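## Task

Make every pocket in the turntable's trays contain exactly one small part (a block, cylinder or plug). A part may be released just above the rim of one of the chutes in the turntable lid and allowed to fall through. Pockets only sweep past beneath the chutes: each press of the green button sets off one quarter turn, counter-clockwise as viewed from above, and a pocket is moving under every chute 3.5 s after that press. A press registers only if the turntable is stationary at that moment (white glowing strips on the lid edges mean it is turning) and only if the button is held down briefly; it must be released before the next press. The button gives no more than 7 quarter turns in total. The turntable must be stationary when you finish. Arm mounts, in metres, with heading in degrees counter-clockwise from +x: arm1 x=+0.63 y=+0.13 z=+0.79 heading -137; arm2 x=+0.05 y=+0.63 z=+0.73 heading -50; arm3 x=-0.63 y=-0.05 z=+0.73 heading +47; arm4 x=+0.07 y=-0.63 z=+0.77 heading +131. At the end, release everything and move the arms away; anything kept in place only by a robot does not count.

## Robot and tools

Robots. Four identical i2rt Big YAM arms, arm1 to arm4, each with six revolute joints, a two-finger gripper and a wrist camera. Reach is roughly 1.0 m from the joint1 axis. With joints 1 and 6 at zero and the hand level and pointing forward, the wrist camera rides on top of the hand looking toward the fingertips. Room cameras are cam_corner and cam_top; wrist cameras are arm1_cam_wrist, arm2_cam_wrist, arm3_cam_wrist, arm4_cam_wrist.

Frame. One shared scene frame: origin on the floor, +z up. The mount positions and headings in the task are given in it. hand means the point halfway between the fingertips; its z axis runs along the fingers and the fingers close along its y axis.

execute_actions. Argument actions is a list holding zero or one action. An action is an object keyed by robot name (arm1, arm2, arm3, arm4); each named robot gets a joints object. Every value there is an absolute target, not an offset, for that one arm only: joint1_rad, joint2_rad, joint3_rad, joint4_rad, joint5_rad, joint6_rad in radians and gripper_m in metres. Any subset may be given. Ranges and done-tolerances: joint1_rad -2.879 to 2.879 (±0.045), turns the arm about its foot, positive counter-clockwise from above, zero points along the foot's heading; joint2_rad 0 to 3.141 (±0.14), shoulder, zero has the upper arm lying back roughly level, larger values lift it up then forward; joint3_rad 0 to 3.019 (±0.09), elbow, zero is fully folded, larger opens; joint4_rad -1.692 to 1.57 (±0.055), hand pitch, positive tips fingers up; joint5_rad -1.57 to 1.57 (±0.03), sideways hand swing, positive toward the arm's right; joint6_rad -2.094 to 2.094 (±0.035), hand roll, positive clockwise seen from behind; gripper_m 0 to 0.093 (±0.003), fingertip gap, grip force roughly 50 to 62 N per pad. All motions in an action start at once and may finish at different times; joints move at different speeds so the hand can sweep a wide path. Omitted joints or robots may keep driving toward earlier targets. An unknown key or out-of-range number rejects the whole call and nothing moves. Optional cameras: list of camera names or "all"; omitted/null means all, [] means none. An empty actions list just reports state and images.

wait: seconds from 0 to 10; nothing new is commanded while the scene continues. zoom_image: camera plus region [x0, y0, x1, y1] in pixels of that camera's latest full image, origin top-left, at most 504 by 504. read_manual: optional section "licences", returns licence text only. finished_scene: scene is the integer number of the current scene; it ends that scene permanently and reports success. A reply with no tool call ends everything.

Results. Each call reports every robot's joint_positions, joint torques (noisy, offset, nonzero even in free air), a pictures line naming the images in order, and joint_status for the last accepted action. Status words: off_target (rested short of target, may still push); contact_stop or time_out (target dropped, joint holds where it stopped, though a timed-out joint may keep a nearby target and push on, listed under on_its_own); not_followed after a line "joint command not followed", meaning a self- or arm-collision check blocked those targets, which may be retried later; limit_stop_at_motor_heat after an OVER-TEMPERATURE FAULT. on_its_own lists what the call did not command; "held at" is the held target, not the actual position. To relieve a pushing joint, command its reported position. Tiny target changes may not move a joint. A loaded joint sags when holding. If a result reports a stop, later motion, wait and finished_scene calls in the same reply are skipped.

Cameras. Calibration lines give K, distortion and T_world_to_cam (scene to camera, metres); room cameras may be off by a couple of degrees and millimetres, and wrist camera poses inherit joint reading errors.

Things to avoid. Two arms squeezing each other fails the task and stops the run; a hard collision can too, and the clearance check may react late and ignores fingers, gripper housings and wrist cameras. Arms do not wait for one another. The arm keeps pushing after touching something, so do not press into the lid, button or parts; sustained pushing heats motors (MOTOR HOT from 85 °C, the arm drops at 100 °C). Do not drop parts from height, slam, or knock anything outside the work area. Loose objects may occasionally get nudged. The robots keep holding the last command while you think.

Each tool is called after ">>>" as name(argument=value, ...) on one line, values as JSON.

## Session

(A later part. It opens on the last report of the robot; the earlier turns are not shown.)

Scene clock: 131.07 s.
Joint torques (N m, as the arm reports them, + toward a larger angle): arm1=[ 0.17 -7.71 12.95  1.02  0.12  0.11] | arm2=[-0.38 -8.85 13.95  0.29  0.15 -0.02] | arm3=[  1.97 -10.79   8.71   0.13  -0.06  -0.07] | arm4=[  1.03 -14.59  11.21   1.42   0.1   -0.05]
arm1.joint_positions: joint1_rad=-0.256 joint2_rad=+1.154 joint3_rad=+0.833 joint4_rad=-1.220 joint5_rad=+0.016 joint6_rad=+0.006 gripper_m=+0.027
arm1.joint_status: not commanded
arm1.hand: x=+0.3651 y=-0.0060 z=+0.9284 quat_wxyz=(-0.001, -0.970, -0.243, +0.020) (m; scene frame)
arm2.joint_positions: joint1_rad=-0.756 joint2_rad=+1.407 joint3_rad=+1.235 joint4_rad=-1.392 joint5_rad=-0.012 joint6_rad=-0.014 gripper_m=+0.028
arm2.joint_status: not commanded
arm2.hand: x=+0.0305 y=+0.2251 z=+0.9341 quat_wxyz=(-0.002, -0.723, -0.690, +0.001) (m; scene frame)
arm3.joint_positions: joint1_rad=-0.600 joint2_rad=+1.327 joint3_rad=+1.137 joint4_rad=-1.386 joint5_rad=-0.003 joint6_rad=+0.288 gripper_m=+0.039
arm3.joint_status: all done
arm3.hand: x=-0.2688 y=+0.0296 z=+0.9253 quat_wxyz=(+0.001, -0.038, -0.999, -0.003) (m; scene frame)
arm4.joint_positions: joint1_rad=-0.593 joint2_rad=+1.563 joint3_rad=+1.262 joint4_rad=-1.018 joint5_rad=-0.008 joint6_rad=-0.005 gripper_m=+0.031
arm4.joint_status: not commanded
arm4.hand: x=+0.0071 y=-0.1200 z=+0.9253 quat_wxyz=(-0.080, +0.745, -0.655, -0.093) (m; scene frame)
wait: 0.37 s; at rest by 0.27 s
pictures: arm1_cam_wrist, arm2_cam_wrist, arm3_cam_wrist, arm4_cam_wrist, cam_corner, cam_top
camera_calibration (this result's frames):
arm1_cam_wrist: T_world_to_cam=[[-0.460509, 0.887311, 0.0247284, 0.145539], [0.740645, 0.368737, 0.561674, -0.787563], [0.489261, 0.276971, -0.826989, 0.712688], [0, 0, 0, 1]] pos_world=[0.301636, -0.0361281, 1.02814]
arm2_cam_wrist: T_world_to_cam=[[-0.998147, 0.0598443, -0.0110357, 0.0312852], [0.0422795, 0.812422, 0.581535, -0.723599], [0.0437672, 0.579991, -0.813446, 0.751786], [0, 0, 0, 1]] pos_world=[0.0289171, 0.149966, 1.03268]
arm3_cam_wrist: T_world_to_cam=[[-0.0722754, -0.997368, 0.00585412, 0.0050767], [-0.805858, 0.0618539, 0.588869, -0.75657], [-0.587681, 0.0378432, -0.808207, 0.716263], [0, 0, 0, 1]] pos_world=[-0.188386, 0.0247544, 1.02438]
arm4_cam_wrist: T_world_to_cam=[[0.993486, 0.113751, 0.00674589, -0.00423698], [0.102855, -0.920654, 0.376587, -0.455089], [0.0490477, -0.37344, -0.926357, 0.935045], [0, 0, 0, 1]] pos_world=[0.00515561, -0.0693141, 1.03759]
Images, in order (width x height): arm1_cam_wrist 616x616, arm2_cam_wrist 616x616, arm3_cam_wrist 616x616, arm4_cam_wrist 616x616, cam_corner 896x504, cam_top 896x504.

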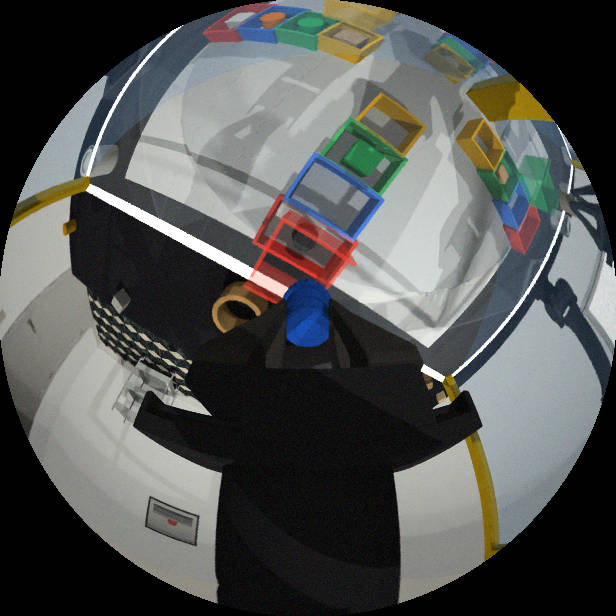

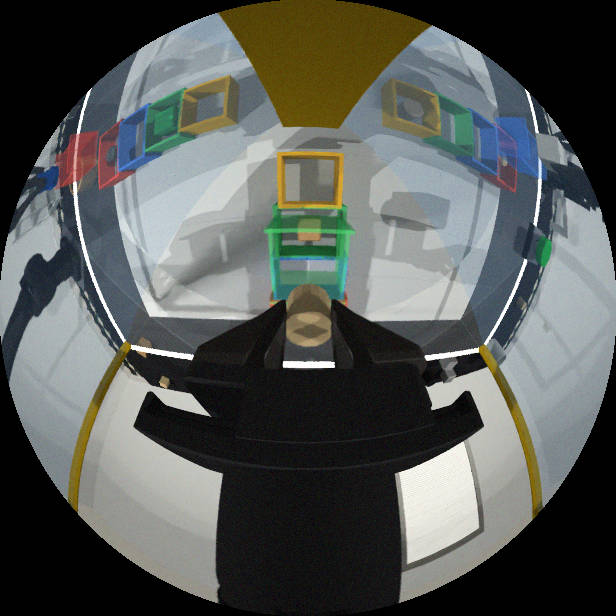

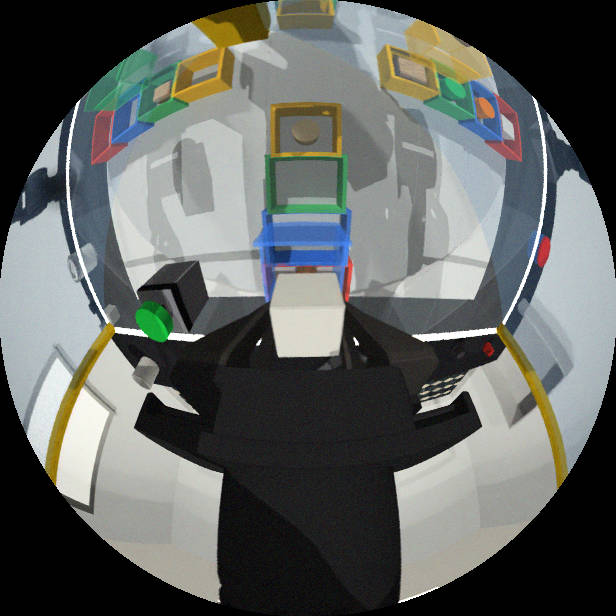

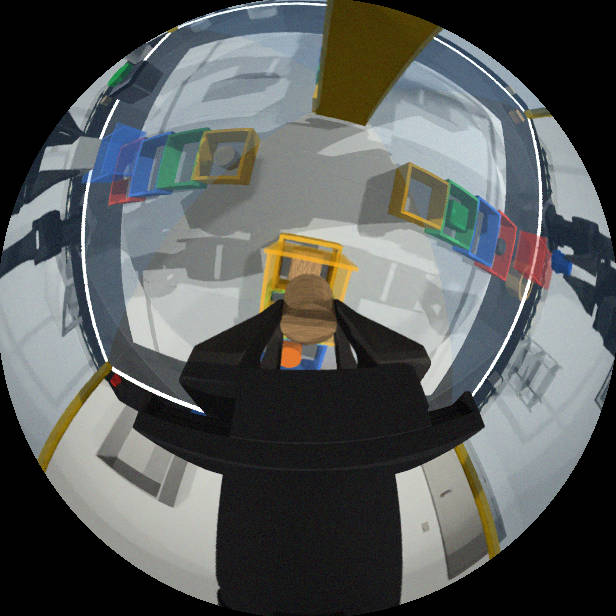

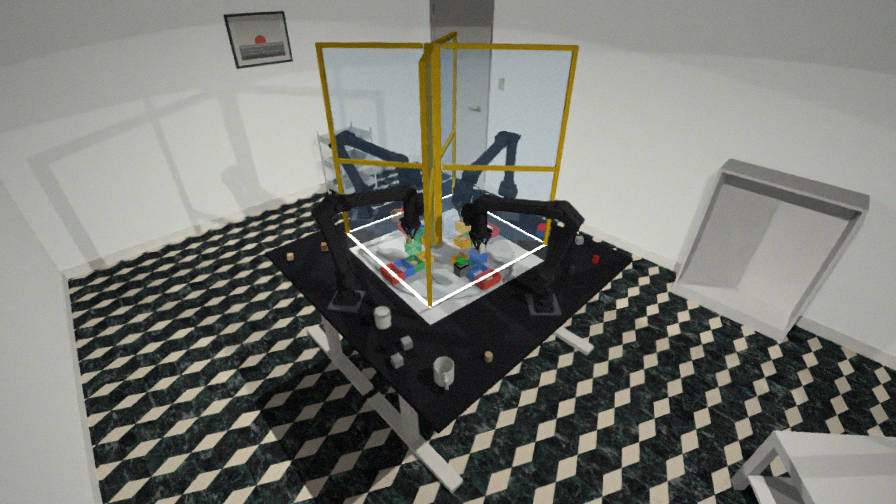

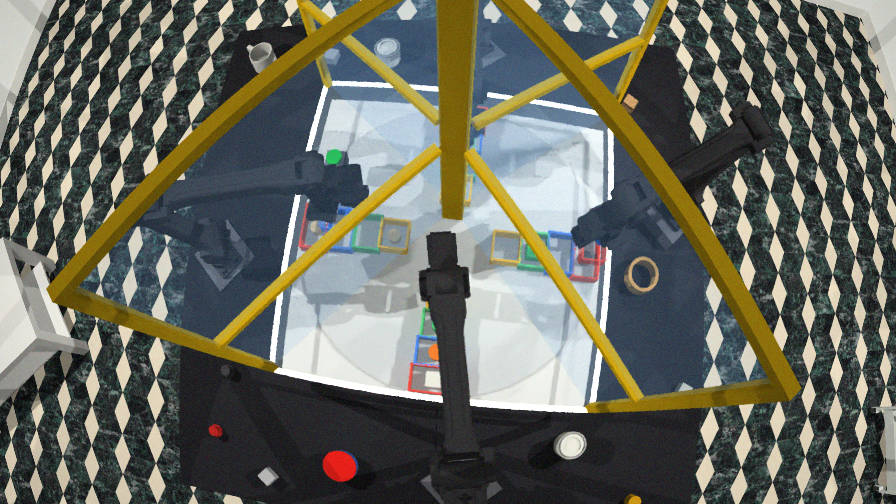

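>>> execute_actions(actions=[{"arm3":{"joints":{"joint3_rad":1.44,"joint4_rad":-1.55}}}], cameras=[])

>>> execute_actions(actions=[{"arm3":{"joints":{"joint1_rad":-0.267,"joint2_rad":1.41}}}], cameras=[])

>>> execute_actions(actions=[{"arm3":{"joints":{"joint3_rad":1.24,"joint4_rad":-1.375}}}], cameras=[])

>>> execute_actions(actions=[{"arm3":{"joints":{"joint1_rad":-0.59,"joint2_rad":1.25}}}], cameras=[])

>>> execute_actions(actions=[{"arm3":{"joints":{"joint2_rad":1.315,"joint3_rad":1.15,"joint4_rad":-1.395}}}], cameras=[])

>>> wait(seconds=0.8)

>>> execute_actions(actions=[{"arm3":{"joints":{"gripper_m":0.093}}}], cameras=[])

>>> execute_actions(actions=[{"arm3":{"joints":{"joint2_rad":0.7,"joint3_rad":0.8,"joint4_rad":-1.62,"joint6_rad":0}}}], cameras=[])

>>> execute_actions(actions=[{"arm3":{"joints":{"joint1_rad":0.82}}}], cameras=[])

>>> execute_actions(actions=[{"arm3":{"joints":{"joint2_rad":1.59,"joint3_rad":1.22,"joint4_rad":-1.14}}}], cameras=["arm3_cam_wrist","cam_top"])

Scene clock: 149.00 s.
Joint torques (N m, as the arm reports them, + toward a larger angle): arm1=[ 0.13 -7.66 12.97  1.    0.12  0.11] | arm2=[-0.35 -9.08 13.92  0.24  0.15 -0.03] | arm3=[  2.   -10.18  11.25   0.25  -0.08  -0.06] | arm4=[  0.46 -14.97  11.19   1.3    0.12  -0.05]
arm1.joint_positions: joint1_rad=-0.256 joint2_rad=+1.154 joint3_rad=+0.833 joint4_rad=-1.220 joint5_rad=+0.016 joint6_rad=+0.006 gripper_m=+0.027
arm1.joint_status: not commanded
arm1.hand: x=+0.3651 y=-0.0060 z=+0.9284 quat_wxyz=(-0.001, -0.970, -0.243, +0.020) (m; scene frame)
arm2.joint_positions: joint1_rad=-0.756 joint2_rad=+1.407 joint3_rad=+1.235 joint4_rad=-1.392 joint5_rad=-0.012 joint6_rad=-0.014 gripper_m=+0.028
arm2.joint_status: not commanded
arm2.hand: x=+0.0305 y=+0.2251 z=+0.9341 quat_wxyz=(-0.002, -0.723, -0.690, +0.001) (m; scene frame)
arm3.joint_positions: joint1_rad=-0.600 joint2_rad=+1.312 joint3_rad=+1.399 joint4_rad=-1.539 joint5_rad=-0.003 joint6_rad=+0.288 gripper_m=+0.039
arm3.joint_status: all done
arm3.hand: x=-0.2399 y=+0.0353 z=+1.0318 quat_wxyz=(-0.059, -0.038, -0.997, -0.019) (m; scene frame)
arm4.joint_positions: joint1_rad=-0.593 joint2_rad=+1.563 joint3_rad=+1.262 joint4_rad=-1.018 joint5_rad=-0.008 joint6_rad=-0.005 gripper_m=+0.031
arm4.joint_status: not commanded
arm4.hand: x=+0.0071 y=-0.1200 z=+0.9253 quat_wxyz=(-0.080, +0.745, -0.655, -0.093) (m; scene frame)
pictures: none
No camera images: the call's "cameras" was empty. Leave "cameras" out to get every camera's image.

Scene clock: 150.07 s.
Joint torques (N m, as the arm reports them, + toward a larger angle): arm1=[ 0.21 -7.75 12.94  1.    0.12  0.11] | arm2=[-0.25 -9.26 13.89  0.3   0.15 -0.03] | arm3=[  0.2  -13.9   11.06   0.08   0.06  -0.07] | arm4=[  1.23 -14.98  11.08   1.46   0.09  -0.08]
arm1.joint_positions: joint1_rad=-0.256 joint2_rad=+1.154 joint3_rad=+0.833 joint4_rad=-1.220 joint5_rad=+0.016 joint6_rad=+0.006 gripper_m=+0.027
arm1.joint_status: not commanded
arm1.hand: x=+0.3651 y=-0.0060 z=+0.9284 quat_wxyz=(-0.001, -0.970, -0.243, +0.020) (m; scene frame)
arm2.joint_positions: joint1_rad=-0.756 joint2_rad=+1.407 joint3_rad=+1.235 joint4_rad=-1.392 joint5_rad=-0.012 joint6_rad=-0.014 gripper_m=+0.028
arm2.joint_status: not commanded
arm2.hand: x=+0.0305 y=+0.2251 z=+0.9341 quat_wxyz=(-0.002, -0.723, -0.690, +0.001) (m; scene frame)
arm3.joint_positions: joint1_rad=-0.255 joint2_rad=+1.422 joint3_rad=+1.399 joint4_rad=-1.540 joint5_rad=-0.005 joint6_rad=+0.288 gripper_m=+0.039
arm3.joint_status: all done
arm3.hand: x=-0.2775 y=+0.1718 z=+0.9897 quat_wxyz=(-0.004, +0.134, -0.991, -0.006) (m; scene frame)
arm4.joint_positions: joint1_rad=-0.593 joint2_rad=+1.563 joint3_rad=+1.262 joint4_rad=-1.018 joint5_rad=-0.008 joint6_rad=-0.005 gripper_m=+0.031
arm4.joint_status: not commanded
arm4.hand: x=+0.0071 y=-0.1200 z=+0.9253 quat_wxyz=(-0.080, +0.745, -0.655, -0.093) (m; scene frame)
pictures: none
No camera images: the call's "cameras" was empty. Leave "cameras" out to get every camera's image.

Scene clock: 151.03 s.
Joint torques (N m, as the arm reports them, + toward a larger angle): arm1=[ 0.12 -7.67 12.95  1.01  0.12  0.11] | arm2=[-0.24 -9.15 13.92  0.22  0.14 -0.02] | arm3=[  0.38 -10.62   7.01   1.33   0.    -0.07] | arm4=[  0.96 -14.99  11.22   1.36   0.08  -0.07]
arm1.joint_positions: joint1_rad=-0.256 joint2_rad=+1.154 joint3_rad=+0.833 joint4_rad=-1.220 joint5_rad=+0.016 joint6_rad=+0.006 gripper_m=+0.027
arm1.joint_status: not commanded
arm1.hand: x=+0.3651 y=-0.0060 z=+0.9284 quat_wxyz=(-0.001, -0.970, -0.243, +0.020) (m; scene frame)
arm2.joint_positions: joint1_rad=-0.756 joint2_rad=+1.407 joint3_rad=+1.235 joint4_rad=-1.392 joint5_rad=-0.012 joint6_rad=-0.014 gripper_m=+0.028
arm2.joint_status: not commanded
arm2.hand: x=+0.0305 y=+0.2251 z=+0.9341 quat_wxyz=(-0.002, -0.723, -0.690, +0.001) (m; scene frame)
arm3.joint_positions: joint1_rad=-0.255 joint2_rad=+1.401 joint3_rad=+1.254 joint4_rad=-1.391 joint5_rad=-0.004 joint6_rad=+0.288 gripper_m=+0.039
arm3.joint_status: all done
arm3.hand: x=-0.2825 y=+0.1685 z=+0.9431 quat_wxyz=(-0.016, +0.134, -0.991, -0.011) (m; scene frame)
arm4.joint_positions: joint1_rad=-0.593 joint2_rad=+1.563 joint3_rad=+1.262 joint4_rad=-1.018 joint5_rad=-0.008 joint6_rad=-0.005 gripper_m=+0.031
arm4.joint_status: not commanded
arm4.hand: x=+0.0071 y=-0.1200 z=+0.9253 quat_wxyz=(-0.080, +0.745, -0.655, -0.093) (m; scene frame)
pictures: none
No camera images: the call's "cameras" was empty. Leave "cameras" out to get every camera's image.

Scene clock: 152.13 s.
Joint torques (N m, as the arm reports them, + toward a larger angle): arm1=[ 0.14 -7.76 12.94  1.    0.11  0.11] | arm2=[-0.05 -9.15 13.96  0.27  0.15 -0.02] | arm3=[ 1.77 -9.1   8.59  1.26 -0.07 -0.06] | arm4=[  0.56 -15.18  11.19   1.31   0.11  -0.09]
arm1.joint_positions: joint1_rad=-0.256 joint2_rad=+1.154 joint3_rad=+0.833 joint4_rad=-1.220 joint5_rad=+0.016 joint6_rad=+0.006 gripper_m=+0.027
arm1.joint_status: not commanded
arm1.hand: x=+0.3651 y=-0.0060 z=+0.9284 quat_wxyz=(-0.001, -0.970, -0.243, +0.020) (m; scene frame)
arm2.joint_positions: joint1_rad=-0.756 joint2_rad=+1.407 joint3_rad=+1.235 joint4_rad=-1.392 joint5_rad=-0.012 joint6_rad=-0.014 gripper_m=+0.028
arm2.joint_status: not commanded
arm2.hand: x=+0.0305 y=+0.2251 z=+0.9341 quat_wxyz=(-0.002, -0.723, -0.690, +0.001) (m; scene frame)
arm3.joint_positions: joint1_rad=-0.595 joint2_rad=+1.247 joint3_rad=+1.234 joint4_rad=-1.386 joint5_rad=-0.003 joint6_rad=+0.288 gripper_m=+0.039
arm3.joint_status: all done
arm3.hand: x=-0.2505 y=+0.0352 z=+0.9930 quat_wxyz=(-0.085, -0.035, -0.995, -0.026) (m; scene frame)
arm4.joint_positions: joint1_rad=-0.593 joint2_rad=+1.563 joint3_rad=+1.262 joint4_rad=-1.018 joint5_rad=-0.008 joint6_rad=-0.005 gripper_m=+0.031
arm4.joint_status: not commanded
arm4.hand: x=+0.0071 y=-0.1200 z=+0.9253 quat_wxyz=(-0.080, +0.745, -0.655, -0.093) (m; scene frame)
pictures: none
No camera images: the call's "cameras" was empty. Leave "cameras" out to get every camera's image.

Scene clock: 153.10 s.
Joint torques (N m, as the arm reports them, + toward a larger angle): arm1=[ 0.19 -7.7  12.95  1.03  0.12  0.11] | arm2=[-0.51 -9.14 13.99  0.36  0.15 -0.04] | arm3=[  2.36 -10.68   8.92   0.03  -0.06  -0.06] | arm4=[  0.67 -15.02  11.09   1.28   0.09  -0.07]
arm1.joint_positions: joint1_rad=-0.256 joint2_rad=+1.154 joint3_rad=+0.833 joint4_rad=-1.220 joint5_rad=+0.016 joint6_rad=+0.006 gripper_m=+0.027
arm1.joint_status: not commanded
arm1.hand: x=+0.3651 y=-0.0060 z=+0.9284 quat_wxyz=(-0.001, -0.970, -0.243, +0.020) (m; scene frame)
arm2.joint_positions: joint1_rad=-0.756 joint2_rad=+1.407 joint3_rad=+1.235 joint4_rad=-1.392 joint5_rad=-0.012 joint6_rad=-0.014 gripper_m=+0.028
arm2.joint_status: not commanded
arm2.hand: x=+0.0305 y=+0.2251 z=+0.9341 quat_wxyz=(-0.002, -0.723, -0.690, +0.001) (m; scene frame)
arm3.joint_positions: joint1_rad=-0.595 joint2_rad=+1.327 joint3_rad=+1.137 joint4_rad=-1.386 joint5_rad=-0.003 joint6_rad=+0.288 gripper_m=+0.039
arm3.joint_status: all done
arm3.hand: x=-0.2693 y=+0.0313 z=+0.9255 quat_wxyz=(+0.001, -0.035, -0.999, -0.003) (m; scene frame)
arm4.joint_positions: joint1_rad=-0.593 joint2_rad=+1.563 joint3_rad=+1.262 joint4_rad=-1.018 joint5_rad=-0.008 joint6_rad=-0.005 gripper_m=+0.031
arm4.joint_status: not commanded
arm4.hand: x=+0.0071 y=-0.1200 z=+0.9253 quat_wxyz=(-0.080, +0.745, -0.655, -0.093) (m; scene frame)
pictures: none
No camera images: the call's "cameras" was empty. Leave "cameras" out to get every camera's image.

Scene clock: 153.90 s.
Joint torques (N m, as the arm reports them, + toward a larger angle): arm1=[ 0.13 -7.72 12.94  1.    0.12  0.11] | arm2=[-0.09 -9.34 13.92  0.26  0.14 -0.03] | arm3=[  1.7  -11.02   8.77   0.12  -0.09  -0.07] | arm4=[  0.84 -15.17  11.16   1.38   0.12  -0.07]
arm1.joint_positions: joint1_rad=-0.256 joint2_rad=+1.154 joint3_rad=+0.833 joint4_rad=-1.220 joint5_rad=+0.016 joint6_rad=+0.006 gripper_m=+0.027
arm1.joint_status: not commanded
arm1.hand: x=+0.3651 y=-0.0060 z=+0.9284 quat_wxyz=(-0.001, -0.970, -0.243, +0.020) (m; scene frame)
arm2.joint_positions: joint1_rad=-0.756 joint2_rad=+1.407 joint3_rad=+1.235 joint4_rad=-1.392 joint5_rad=-0.012 joint6_rad=-0.014 gripper_m=+0.028
arm2.joint_status: not commanded
arm2.hand: x=+0.0305 y=+0.2251 z=+0.9341 quat_wxyz=(-0.002, -0.723, -0.690, +0.001) (m; scene frame)
arm3.joint_positions: joint1_rad=-0.595 joint2_rad=+1.327 joint3_rad=+1.137 joint4_rad=-1.386 joint5_rad=-0.003 joint6_rad=+0.288 gripper_m=+0.039
arm3.joint_status: all done
arm3.hand: x=-0.2693 y=+0.0313 z=+0.9255 quat_wxyz=(+0.001, -0.035, -0.999, -0.003) (m; scene frame)
arm4.joint_positions: joint1_rad=-0.593 joint2_rad=+1.563 joint3_rad=+1.262 joint4_rad=-1.018 joint5_rad=-0.008 joint6_rad=-0.005 gripper_m=+0.031
arm4.joint_status: not commanded
arm4.hand: x=+0.0071 y=-0.1200 z=+0.9253 quat_wxyz=(-0.080, +0.745, -0.655, -0.093) (m; scene frame)
wait: 0.80 s; at rest by 0.27 s
pictures: arm1_cam_wrist, arm2_cam_wrist, arm3_cam_wrist, arm4_cam_wrist, cam_corner, cam_top
camera_calibration (this result's frames):
arm1_cam_wrist: T_world_to_cam=[[-0.460509, 0.887311, 0.0247284, 0.145539], [0.740645, 0.368737, 0.561674, -0.787563], [0.489261, 0.276971, -0.826989, 0.712688], [0, 0, 0, 1]] pos_world=[0.301636, -0.0361281, 1.02814]
arm2_cam_wrist: T_world_to_cam=[[-0.998147, 0.0598443, -0.0110357, 0.0312852], [0.0422795, 0.812422, 0.581535, -0.723599], [0.0437672, 0.579991, -0.813446, 0.751786], [0, 0, 0, 1]] pos_world=[0.0289171, 0.149966, 1.03268]
arm3_cam_wrist: T_world_to_cam=[[-0.0673326, -0.997714, 0.0057634, 0.00825431], [-0.80639, 0.0578205, 0.588551, -0.756821], [-0.587539, 0.0349811, -0.80844, 0.716408], [0, 0, 0, 1]] pos_world=[-0.18882, 0.0269345, 1.02455]
arm4_cam_wrist: T_world_to_cam=[[0.993486, 0.113751, 0.00674589, -0.00423698], [0.102855, -0.920654, 0.376587, -0.455089], [0.0490477, -0.37344, -0.926357, 0.935045], [0, 0, 0, 1]] pos_world=[0.00515561, -0.0693141, 1.03759]
Images, in order (width x height): arm1_cam_wrist 616x616, arm2_cam_wrist 616x616, arm3_cam_wrist 616x616, arm4_cam_wrist 616x616, cam_corner 896x504, cam_top 896x504.

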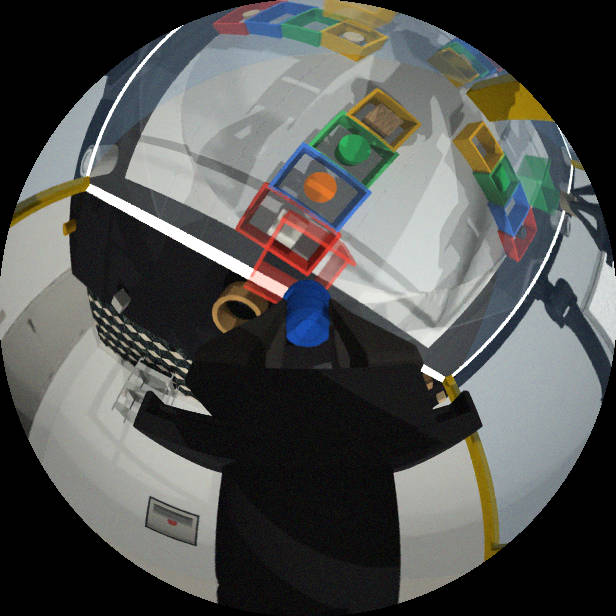

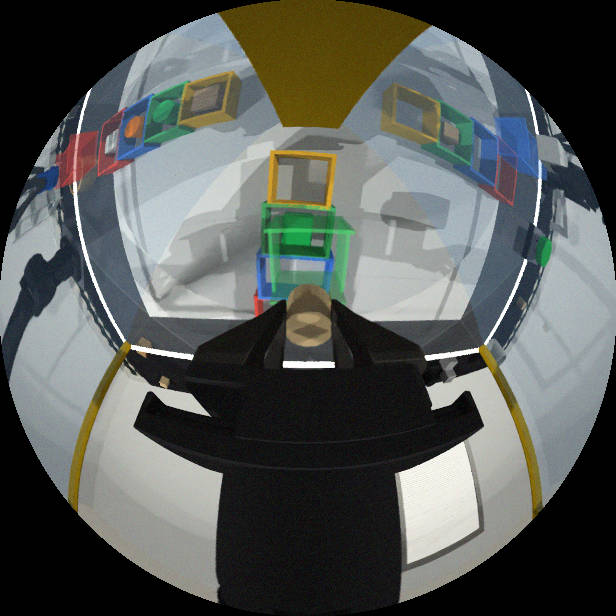

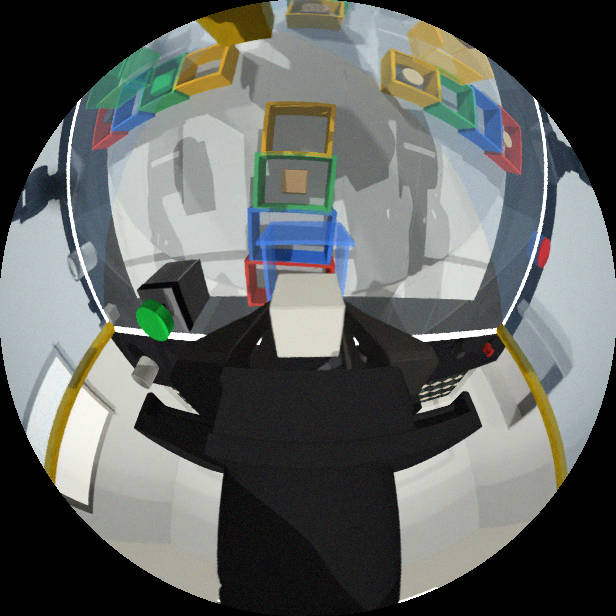

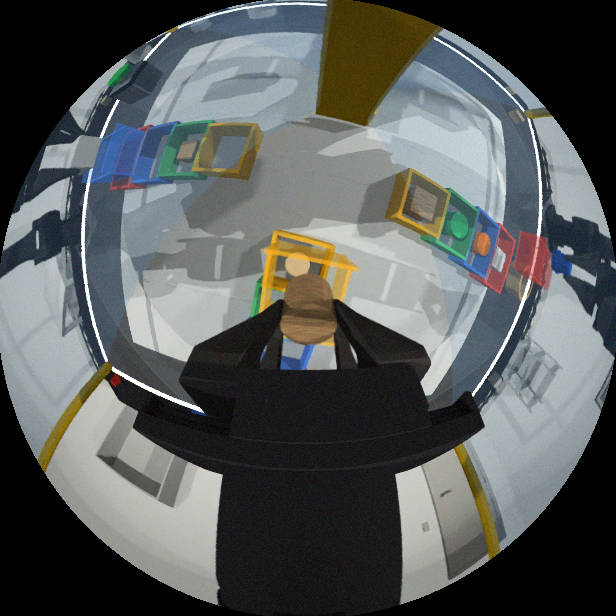

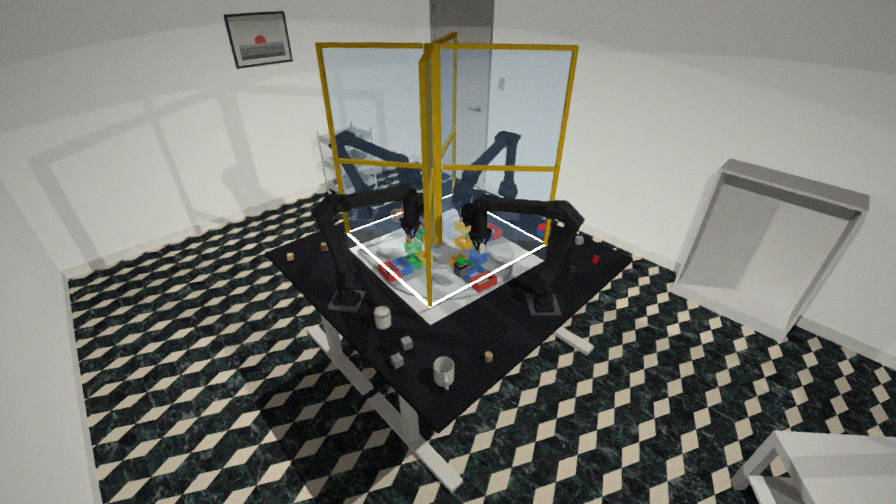

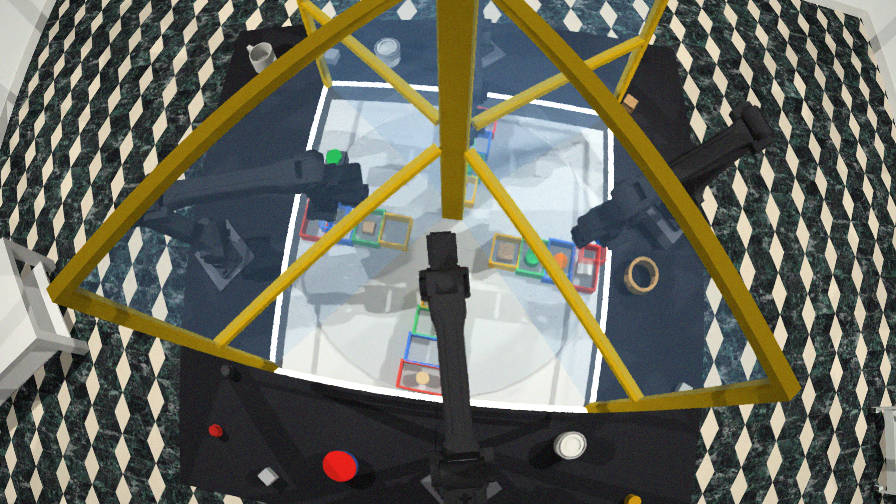

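Scene clock: 154.60 s.
Joint torques (N m, as the arm reports them, + toward a larger angle): arm1=[ 0.16 -7.7  12.94  1.03  0.12  0.11] | arm2=[ 0.03 -9.11 13.87  0.28  0.14 -0.03] | arm3=[  2.32 -11.07   8.79   0.14  -0.05  -0.07] | arm4=[  1.23 -15.29  11.09   1.34   0.1   -0.12]
arm1.joint_positions: joint1_rad=-0.256 joint2_rad=+1.154 joint3_rad=+0.833 joint4_rad=-1.220 joint5_rad=+0.016 joint6_rad=+0.006 gripper_m=+0.027
arm1.joint_status: not commanded
arm1.hand: x=+0.3651 y=-0.0060 z=+0.9284 quat_wxyz=(-0.001, -0.970, -0.243, +0.020) (m; scene frame)
arm2.joint_positions: joint1_rad=-0.756 joint2_rad=+1.407 joint3_rad=+1.235 joint4_rad=-1.392 joint5_rad=-0.012 joint6_rad=-0.014 gripper_m=+0.028
arm2.joint_status: not commanded
arm2.hand: x=+0.0305 y=+0.2251 z=+0.9341 quat_wxyz=(-0.002, -0.723, -0.690, +0.001) (m; scene frame)
arm3.joint_positions: joint1_rad=-0.595 joint2_rad=+1.325 joint3_rad=+1.137 joint4_rad=-1.386 joint5_rad=-0.003 joint6_rad=+0.288 gripper_m=+0.093
arm3.joint_status: all done
arm3.hand: x=-0.2694 y=+0.0313 z=+0.9260 quat_wxyz=(+0.000, -0.035, -0.999, -0.004) (m; scene frame)
arm4.joint_positions: joint1_rad=-0.593 joint2_rad=+1.563 joint3_rad=+1.262 joint4_rad=-1.018 joint5_rad=-0.008 joint6_rad=-0.005 gripper_m=+0.031
arm4.joint_status: not commanded
arm4.hand: x=+0.0071 y=-0.1200 z=+0.9253 quat_wxyz=(-0.080, +0.745, -0.655, -0.093) (m; scene frame)
pictures: none
No camera images: the call's "cameras" was empty. Leave "cameras" out to get every camera's image.

Scene clock: 155.90 s.
Joint torques (N m, as the arm reports them, + toward a larger angle): arm1=[ 0.16 -7.76 12.95  1.01  0.12  0.11] | arm2=[-0.08 -8.93 13.93  0.3   0.15 -0.03] | arm3=[ 2.03  0.23  7.67  0.29 -0.1  -0.11] | arm4=[  1.12 -14.84  11.24   1.36   0.11  -0.1 ]
arm1.joint_positions: joint1_rad=-0.256 joint2_rad=+1.154 joint3_rad=+0.833 joint4_rad=-1.220 joint5_rad=+0.016 joint6_rad=+0.006 gripper_m=+0.027
arm1.joint_status: not commanded
arm1.hand: x=+0.3651 y=-0.0060 z=+0.9284 quat_wxyz=(-0.001, -0.970, -0.243, +0.020) (m; scene frame)
arm2.joint_positions: joint1_rad=-0.756 joint2_rad=+1.407 joint3_rad=+1.235 joint4_rad=-1.392 joint5_rad=-0.012 joint6_rad=-0.014 gripper_m=+0.028
arm2.joint_status: not commanded
arm2.hand: x=+0.0305 y=+0.2251 z=+0.9341 quat_wxyz=(-0.002, -0.723, -0.690, +0.001) (m; scene frame)
arm3.joint_positions: joint1_rad=-0.595 joint2_rad=+0.695 joint3_rad=+0.805 joint4_rad=-1.612 joint5_rad=-0.003 joint6_rad=+0.010 gripper_m=+0.093
arm3.joint_status: all done
arm3.hand: x=-0.4640 y=-0.0118 z=+0.9497 quat_wxyz=(-0.036, +0.103, -0.994, -0.008) (m; scene frame)
arm4.joint_positions: joint1_rad=-0.593 joint2_rad=+1.563 joint3_rad=+1.262 joint4_rad=-1.018 joint5_rad=-0.008 joint6_rad=-0.005 gripper_m=+0.031
arm4.joint_status: not commanded
arm4.hand: x=+0.0071 y=-0.1200 z=+0.9253 quat_wxyz=(-0.080, +0.745, -0.655, -0.093) (m; scene frame)
pictures: none
No camera images: the call's "cameras" was empty. Leave "cameras" out to get every camera's image.

Scene clock: 157.60 s.
Joint torques (N m, as the arm reports them, + toward a larger angle): arm1=[ 0.16 -7.68 12.97  1.    0.11  0.11] | arm2=[-0.24 -9.08 13.96  0.22  0.15 -0.02] | arm3=[ 2.24  0.09  7.74  0.3  -0.03 -0.09] | arm4=[  0.78 -14.74  11.24   1.34   0.1   -0.1 ]
arm1.joint_positions: joint1_rad=-0.256 joint2_rad=+1.154 joint3_rad=+0.833 joint4_rad=-1.220 joint5_rad=+0.016 joint6_rad=+0.006 gripper_m=+0.027
arm1.joint_status: not commanded
arm1.hand: x=+0.3651 y=-0.0060 z=+0.9284 quat_wxyz=(-0.001, -0.970, -0.243, +0.020) (m; scene frame)
arm2.joint_positions: joint1_rad=-0.756 joint2_rad=+1.407 joint3_rad=+1.235 joint4_rad=-1.392 joint5_rad=-0.012 joint6_rad=-0.014 gripper_m=+0.028
arm2.joint_status: not commanded
arm2.hand: x=+0.0305 y=+0.2251 z=+0.9341 quat_wxyz=(-0.002, -0.723, -0.690, +0.001) (m; scene frame)
arm3.joint_positions: joint1_rad=+0.811 joint2_rad=+0.695 joint3_rad=+0.805 joint4_rad=-1.612 joint5_rad=-0.004 joint6_rad=+0.008 gripper_m=+0.093
arm3.joint_status: all done
arm3.hand: x=-0.6401 y=+0.1220 z=+0.9496 quat_wxyz=(-0.025, +0.722, -0.691, -0.027) (m; scene frame)
arm4.joint_positions: joint1_rad=-0.593 joint2_rad=+1.563 joint3_rad=+1.262 joint4_rad=-1.018 joint5_rad=-0.008 joint6_rad=-0.005 gripper_m=+0.031
arm4.joint_status: not commanded
arm4.hand: x=+0.0071 y=-0.1200 z=+0.9253 quat_wxyz=(-0.080, +0.745, -0.655, -0.093) (m; scene frame)
pictures: none
No camera images: the call's "cameras" was empty. Leave "cameras" out to get every camera's image.

Scene clock: 159.20 s.
Joint torques (N m, as the arm reports them, + toward a larger angle): arm1=[ 0.14 -7.71 12.94  1.02  0.12  0.11] | arm2=[-0.18 -8.91 13.9   0.26  0.16 -0.03] | arm3=[  1.89 -15.21   8.91   1.02  -0.02  -0.07] | arm4=[  1.28 -14.93  11.06   1.34   0.11  -0.08]
arm1.joint_positions: joint1_rad=-0.256 joint2_rad=+1.154 joint3_rad=+0.833 joint4_rad=-1.220 joint5_rad=+0.016 joint6_rad=+0.006 gripper_m=+0.027
arm1.joint_status: not commanded
arm1.hand: x=+0.3651 y=-0.0060 z=+0.9284 quat_wxyz=(-0.001, -0.970, -0.243, +0.020) (m; scene frame)
arm2.joint_positions: joint1_rad=-0.756 joint2_rad=+1.407 joint3_rad=+1.235 joint4_rad=-1.392 joint5_rad=-0.012 joint6_rad=-0.014 gripper_m=+0.028
arm2.joint_status: not commanded
arm2.hand: x=+0.0305 y=+0.2251 z=+0.9341 quat_wxyz=(-0.002, -0.723, -0.690, +0.001) (m; scene frame)
arm3.joint_positions: joint1_rad=+0.811 joint2_rad=+1.599 joint3_rad=+1.198 joint4_rad=-1.151 joint5_rad=-0.004 joint6_rad=+0.008 gripper_m=+0.093
arm3.joint_status: all done
arm3.hand: x=-0.6548 y=+0.4078 z=+0.8416 quat_wxyz=(-0.008, +0.723, -0.691, -0.009) (m; scene frame)
arm4.joint_positions: joint1_rad=-0.593 joint2_rad=+1.563 joint3_rad=+1.262 joint4_rad=-1.018 joint5_rad=-0.008 joint6_rad=-0.005 gripper_m=+0.031
arm4.joint_status: not commanded
arm4.hand: x=+0.0071 y=-0.1200 z=+0.9253 quat_wxyz=(-0.080, +0.745, -0.655, -0.093) (m; scene frame)
pictures: arm3_cam_wrist, cam_top
camera_calibration (this result's frames):
arm3_cam_wrist: T_world_to_cam=[[0.998785, 0.0476823, 0.012409, 0.624529], [0.0322111, -0.822496, 0.567857, -0.114573], [0.0372831, -0.566768, -0.823033, 1.07576], [0, 0, 0, 1]] pos_world=[-0.660188, 0.48569, 0.942696]
Images, in order (width x height): arm3_cam_wrist 616x616, cam_top 896x504.

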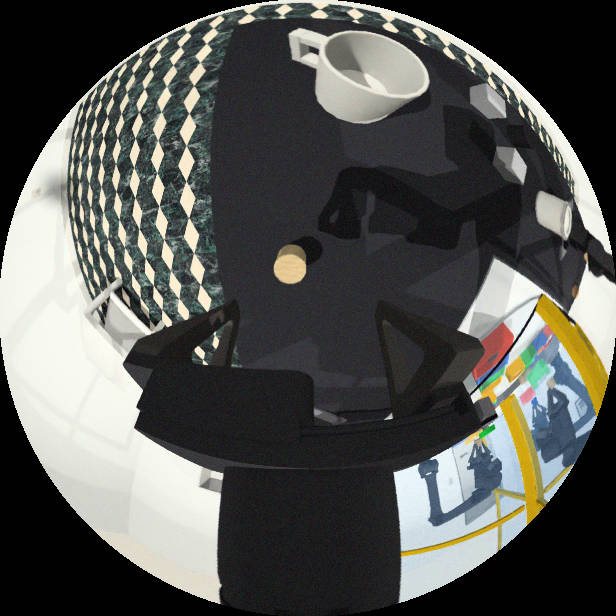

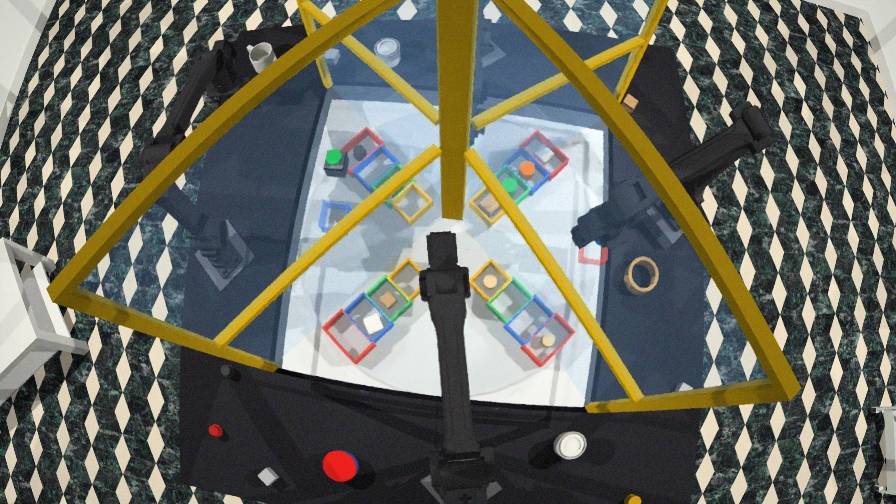

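>>> execute_actions(actions=[{"arm3":{"joints":{"joint1_rad":0.855,"joint2_rad":1.73,"joint3_rad":1.118,"joint4_rad":-0.93}}}], cameras=["arm3_cam_wrist"])

>>> execute_actions(actions=[{"arm3":{"joints":{"gripper_m":0}}}], cameras=[])

>>> execute_actions(actions=[{"arm3":{"joints":{"joint2_rad":1.45}}}], cameras=[])

>>> execute_actions(actions=[{"arm3":{"joints":{"joint2_rad":0.7,"joint3_rad":0.8,"joint4_rad":-1.62}}}], cameras=[])

>>> execute_actions(actions=[{"arm3":{"joints":{"joint1_rad":-0.26,"joint6_rad":0.29}}}], cameras=[])

>>> execute_actions(actions=[{"arm3":{"joints":{"joint2_rad":1.41,"joint3_rad":1.44,"joint4_rad":-1.55}}}], cameras=["arm3_cam_wrist"])

Scene clock: 169.50 s.
Joint torques (N m, as the arm reports them, + toward a larger angle): arm1=[ 0.15 -7.64 12.96  1.01  0.13  0.11] | arm2=[-0.2  -9.13 13.88  0.25  0.15 -0.02] | arm3=[  1.71 -15.67   6.93   1.15  -0.05  -0.08] | arm4=[  1.   -14.94  11.28   1.47   0.15  -0.07]
arm1.joint_positions: joint1_rad=-0.256 joint2_rad=+1.154 joint3_rad=+0.833 joint4_rad=-1.220 joint5_rad=+0.016 joint6_rad=+0.006 gripper_m=+0.027
arm1.joint_status: not commanded
arm1.hand: x=+0.3651 y=-0.0060 z=+0.9284 quat_wxyz=(-0.001, -0.970, -0.243, +0.020) (m; scene frame)
arm2.joint_positions: joint1_rad=-0.756 joint2_rad=+1.407 joint3_rad=+1.235 joint4_rad=-1.392 joint5_rad=-0.012 joint6_rad=-0.014 gripper_m=+0.028
arm2.joint_status: not commanded
arm2.hand: x=+0.0305 y=+0.2251 z=+0.9341 quat_wxyz=(-0.002, -0.723, -0.690, +0.001) (m; scene frame)
arm3.joint_positions: joint1_rad=+0.850 joint2_rad=+1.738 joint3_rad=+1.108 joint4_rad=-0.943 joint5_rad=-0.004 joint6_rad=+0.008 gripper_m=+0.093
arm3.joint_status: all done
arm3.hand: x=-0.6724 y=+0.4102 z=+0.7511 quat_wxyz=(-0.001, +0.736, -0.677, -0.001) (m; scene frame)
arm4.joint_positions: joint1_rad=-0.593 joint2_rad=+1.563 joint3_rad=+1.262 joint4_rad=-1.018 joint5_rad=-0.008 joint6_rad=-0.005 gripper_m=+0.031
arm4.joint_status: not commanded
arm4.hand: x=+0.0071 y=-0.1200 z=+0.9253 quat_wxyz=(-0.080, +0.745, -0.655, -0.093) (m; scene frame)
pictures: arm3_cam_wrist
camera_calibration (this result's frames):
arm3_cam_wrist: T_world_to_cam=[[0.996155, 0.0866775, 0.012715, 0.625195], [0.0628806, -0.8085, 0.585127, -0.0587313], [0.0609974, -0.582077, -0.810842, 1.01635], [0, 0, 0, 1]] pos_world=[-0.681094, 0.489922, 0.850519]
Images, in order (width x height): arm3_cam_wrist 616x616.

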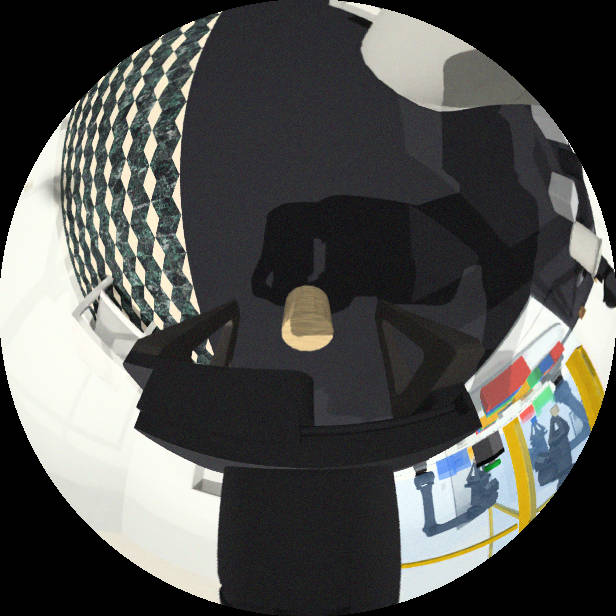

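Scene clock: 170.20 s.
Joint torques (N m, as the arm reports them, + toward a larger angle): arm1=[ 0.17 -7.64 12.95  1.    0.12  0.11] | arm2=[-0.46 -9.02 13.96  0.27  0.15 -0.02] | arm3=[  1.78 -15.83   7.09   1.07  -0.02  -0.06] | arm4=[  1.03 -15.63  11.2    1.29   0.1   -0.07]
arm1.joint_positions: joint1_rad=-0.256 joint2_rad=+1.154 joint3_rad=+0.833 joint4_rad=-1.220 joint5_rad=+0.016 joint6_rad=+0.006 gripper_m=+0.027
arm1.joint_status: not commanded
arm1.hand: x=+0.3651 y=-0.0060 z=+0.9284 quat_wxyz=(-0.001, -0.970, -0.243, +0.020) (m; scene frame)
arm2.joint_positions: joint1_rad=-0.756 joint2_rad=+1.407 joint3_rad=+1.235 joint4_rad=-1.392 joint5_rad=-0.012 joint6_rad=-0.014 gripper_m=+0.028
arm2.joint_status: not commanded
arm2.hand: x=+0.0305 y=+0.2251 z=+0.9341 quat_wxyz=(-0.002, -0.723, -0.690, +0.001) (m; scene frame)
arm3.joint_positions: joint1_rad=+0.850 joint2_rad=+1.738 joint3_rad=+1.108 joint4_rad=-0.943 joint5_rad=-0.004 joint6_rad=+0.008 gripper_m=+0.029
arm3.joint_status: gripper_m off_target (ended at +0.029, target +0.000)
arm3.hand: x=-0.6724 y=+0.4102 z=+0.7511 quat_wxyz=(-0.001, +0.736, -0.677, -0.001) (m; scene frame)
arm4.joint_positions: joint1_rad=-0.593 joint2_rad=+1.563 joint3_rad=+1.262 joint4_rad=-1.018 joint5_rad=-0.008 joint6_rad=-0.005 gripper_m=+0.031
arm4.joint_status: not commanded
arm4.hand: x=+0.0071 y=-0.1200 z=+0.9253 quat_wxyz=(-0.080, +0.745, -0.655, -0.093) (m; scene frame)
pictures: none
No camera images: the call's "cameras" was empty. Leave "cameras" out to get every camera's image.

Scene clock: 171.43 s.
Joint torques (N m, as the arm reports them, + toward a larger angle): arm1=[ 0.09 -7.7  12.93  1.01  0.12  0.11] | arm2=[-0.46 -9.2  13.91  0.27  0.15 -0.03] | arm3=[  2.05 -12.12   8.66   1.74  -0.03  -0.08] | arm4=[  0.58 -15.29  11.13   1.25   0.12  -0.06]
arm1.joint_positions: joint1_rad=-0.256 joint2_rad=+1.154 joint3_rad=+0.833 joint4_rad=-1.220 joint5_rad=+0.016 joint6_rad=+0.006 gripper_m=+0.027
arm1.joint_status: not commanded
arm1.hand: x=+0.3651 y=-0.0060 z=+0.9284 quat_wxyz=(-0.001, -0.970, -0.243, +0.020) (m; scene frame)
arm2.joint_positions: joint1_rad=-0.756 joint2_rad=+1.407 joint3_rad=+1.235 joint4_rad=-1.392 joint5_rad=-0.012 joint6_rad=-0.014 gripper_m=+0.028
arm2.joint_status: not commanded
arm2.hand: x=+0.0305 y=+0.2251 z=+0.9341 quat_wxyz=(-0.002, -0.723, -0.690, +0.001) (m; scene frame)
arm3.joint_positions: joint1_rad=+0.850 joint2_rad=+1.448 joint3_rad=+1.108 joint4_rad=-0.943 joint5_rad=-0.004 joint6_rad=+0.008 gripper_m=+0.029
arm3.joint_status: all done
arm3.hand: x=-0.6741 y=+0.4223 z=+0.8811 quat_wxyz=(-0.098, +0.729, -0.669, -0.108) (m; scene frame)
arm4.joint_positions: joint1_rad=-0.593 joint2_rad=+1.563 joint3_rad=+1.262 joint4_rad=-1.018 joint5_rad=-0.008 joint6_rad=-0.005 gripper_m=+0.031
arm4.joint_status: not commanded
arm4.hand: x=+0.0071 y=-0.1200 z=+0.9253 quat_wxyz=(-0.080, +0.745, -0.655, -0.093) (m; scene frame)
pictures: none
No camera images: the call's "cameras" was empty. Leave "cameras" out to get every camera's image.

Scene clock: 172.77 s.
Joint torques (N m, as the arm reports them, + toward a larger angle): arm1=[ 0.16 -7.77 12.96  0.99  0.12  0.11] | arm2=[-0.22 -8.97 13.94  0.28  0.15 -0.01] | arm3=[ 1.87 -0.09  8.01  0.26 -0.03 -0.07] | arm4=[  0.7  -15.02  11.29   1.32   0.11  -0.09]
arm1.joint_positions: joint1_rad=-0.256 joint2_rad=+1.154 joint3_rad=+0.833 joint4_rad=-1.220 joint5_rad=+0.016 joint6_rad=+0.006 gripper_m=+0.027
arm1.joint_status: not commanded
arm1.hand: x=+0.3651 y=-0.0060 z=+0.9284 quat_wxyz=(-0.001, -0.970, -0.243, +0.020) (m; scene frame)
arm2.joint_positions: joint1_rad=-0.756 joint2_rad=+1.407 joint3_rad=+1.235 joint4_rad=-1.392 joint5_rad=-0.012 joint6_rad=-0.014 gripper_m=+0.028
arm2.joint_status: not commanded
arm2.hand: x=+0.0305 y=+0.2251 z=+0.9341 quat_wxyz=(-0.002, -0.723, -0.690, +0.001) (m; scene frame)
arm3.joint_positions: joint1_rad=+0.850 joint2_rad=+0.695 joint3_rad=+0.802 joint4_rad=-1.608 joint5_rad=-0.004 joint6_rad=+0.008 gripper_m=+0.029
arm3.joint_status: all done
arm3.hand: x=-0.6468 y=+0.1218 z=+0.9487 quat_wxyz=(-0.025, +0.736, -0.676, -0.028) (m; scene frame)
arm4.joint_positions: joint1_rad=-0.593 joint2_rad=+1.563 joint3_rad=+1.262 joint4_rad=-1.018 joint5_rad=-0.008 joint6_rad=-0.005 gripper_m=+0.031
arm4.joint_status: not commanded
arm4.hand: x=+0.0071 y=-0.1200 z=+0.9253 quat_wxyz=(-0.080, +0.745, -0.655, -0.093) (m; scene frame)
pictures: none
No camera images: the call's "cameras" was empty. Leave "cameras" out to get every camera's image.

Scene clock: 174.30 s.
Joint torques (N m, as the arm reports them, + toward a larger angle): arm1=[ 0.15 -7.76 12.95  0.98  0.11  0.11] | arm2=[-0.27 -9.18 13.95  0.31  0.15 -0.03] | arm3=[ 0.69  0.1   7.95  0.2  -0.02  0.07] | arm4=[  1.14 -15.11  11.28   1.3    0.13  -0.09]
arm1.joint_positions: joint1_rad=-0.256 joint2_rad=+1.154 joint3_rad=+0.833 joint4_rad=-1.220 joint5_rad=+0.016 joint6_rad=+0.006 gripper_m=+0.027
arm1.joint_status: not commanded
arm1.hand: x=+0.3651 y=-0.0060 z=+0.9284 quat_wxyz=(-0.001, -0.970, -0.243, +0.020) (m; scene frame)
arm2.joint_positions: joint1_rad=-0.756 joint2_rad=+1.407 joint3_rad=+1.235 joint4_rad=-1.392 joint5_rad=-0.012 joint6_rad=-0.014 gripper_m=+0.028
arm2.joint_status: not commanded
arm2.hand: x=+0.0305 y=+0.2251 z=+0.9341 quat_wxyz=(-0.002, -0.723, -0.690, +0.001) (m; scene frame)
arm3.joint_positions: joint1_rad=-0.251 joint2_rad=+0.695 joint3_rad=+0.802 joint4_rad=-1.608 joint5_rad=-0.003 joint6_rad=+0.280 gripper_m=+0.029
arm3.joint_status: all done
arm3.hand: x=-0.4859 y=+0.0426 z=+0.9488 quat_wxyz=(-0.033, +0.140, -0.989, -0.018) (m; scene frame)
arm4.joint_positions: joint1_rad=-0.593 joint2_rad=+1.563 joint3_rad=+1.262 joint4_rad=-1.018 joint5_rad=-0.008 joint6_rad=-0.005 gripper_m=+0.031
arm4.joint_status: not commanded
arm4.hand: x=+0.0071 y=-0.1200 z=+0.9253 quat_wxyz=(-0.080, +0.745, -0.655, -0.093) (m; scene frame)
pictures: none
No camera images: the call's "cameras" was empty. Leave "cameras" out to get every camera's image.

Scene clock: 175.83 s.
Joint torques (N m, as the arm reports them, + toward a larger angle): arm1=[ 0.11 -7.81 12.95  1.02  0.13  0.11] | arm2=[-0.29 -8.97 13.9   0.31  0.15 -0.03] | arm3=[  0.48 -12.77  11.91   0.82  -0.01   0.09] | arm4=[  1.02 -15.12  11.11   1.29   0.11  -0.1 ]
arm1.joint_positions: joint1_rad=-0.256 joint2_rad=+1.154 joint3_rad=+0.833 joint4_rad=-1.220 joint5_rad=+0.016 joint6_rad=+0.006 gripper_m=+0.027
arm1.joint_status: not commanded
arm1.hand: x=+0.3651 y=-0.0060 z=+0.9284 quat_wxyz=(-0.001, -0.970, -0.243, +0.020) (m; scene frame)
arm2.joint_positions: joint1_rad=-0.756 joint2_rad=+1.407 joint3_rad=+1.235 joint4_rad=-1.392 joint5_rad=-0.012 joint6_rad=-0.014 gripper_m=+0.028
arm2.joint_status: not commanded
arm2.hand: x=+0.0305 y=+0.2251 z=+0.9341 quat_wxyz=(-0.002, -0.723, -0.690, +0.001) (m; scene frame)
arm3.joint_positions: joint1_rad=-0.251 joint2_rad=+1.420 joint3_rad=+1.384 joint4_rad=-1.556 joint5_rad=-0.003 joint6_rad=+0.281 gripper_m=+0.029
arm3.joint_status: all done
arm3.hand: x=-0.2852 y=+0.1686 z=+0.9851 quat_wxyz=(+0.008, +0.140, -0.990, +0.000) (m; scene frame)
arm4.joint_positions: joint1_rad=-0.593 joint2_rad=+1.563 joint3_rad=+1.262 joint4_rad=-1.018 joint5_rad=-0.008 joint6_rad=-0.005 gripper_m=+0.031
arm4.joint_status: not commanded
arm4.hand: x=+0.0071 y=-0.1200 z=+0.9253 quat_wxyz=(-0.080, +0.745, -0.655, -0.093) (m; scene frame)
pictures: arm3_cam_wrist
camera_calibration (this result's frames):
arm3_cam_wrist: T_world_to_cam=[[0.279938, -0.959953, 0.0111897, 0.231156], [-0.769465, -0.217388, 0.600555, -0.767561], [-0.574072, -0.176728, -0.799505, 0.781185], [0, 0, 0, 1]] pos_world=[-0.206864, 0.193097, 1.08294]
Images, in order (width x height): arm3_cam_wrist 616x616.

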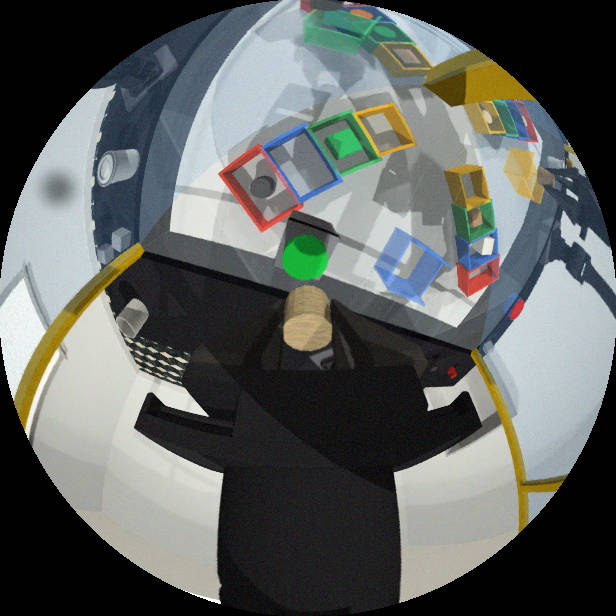

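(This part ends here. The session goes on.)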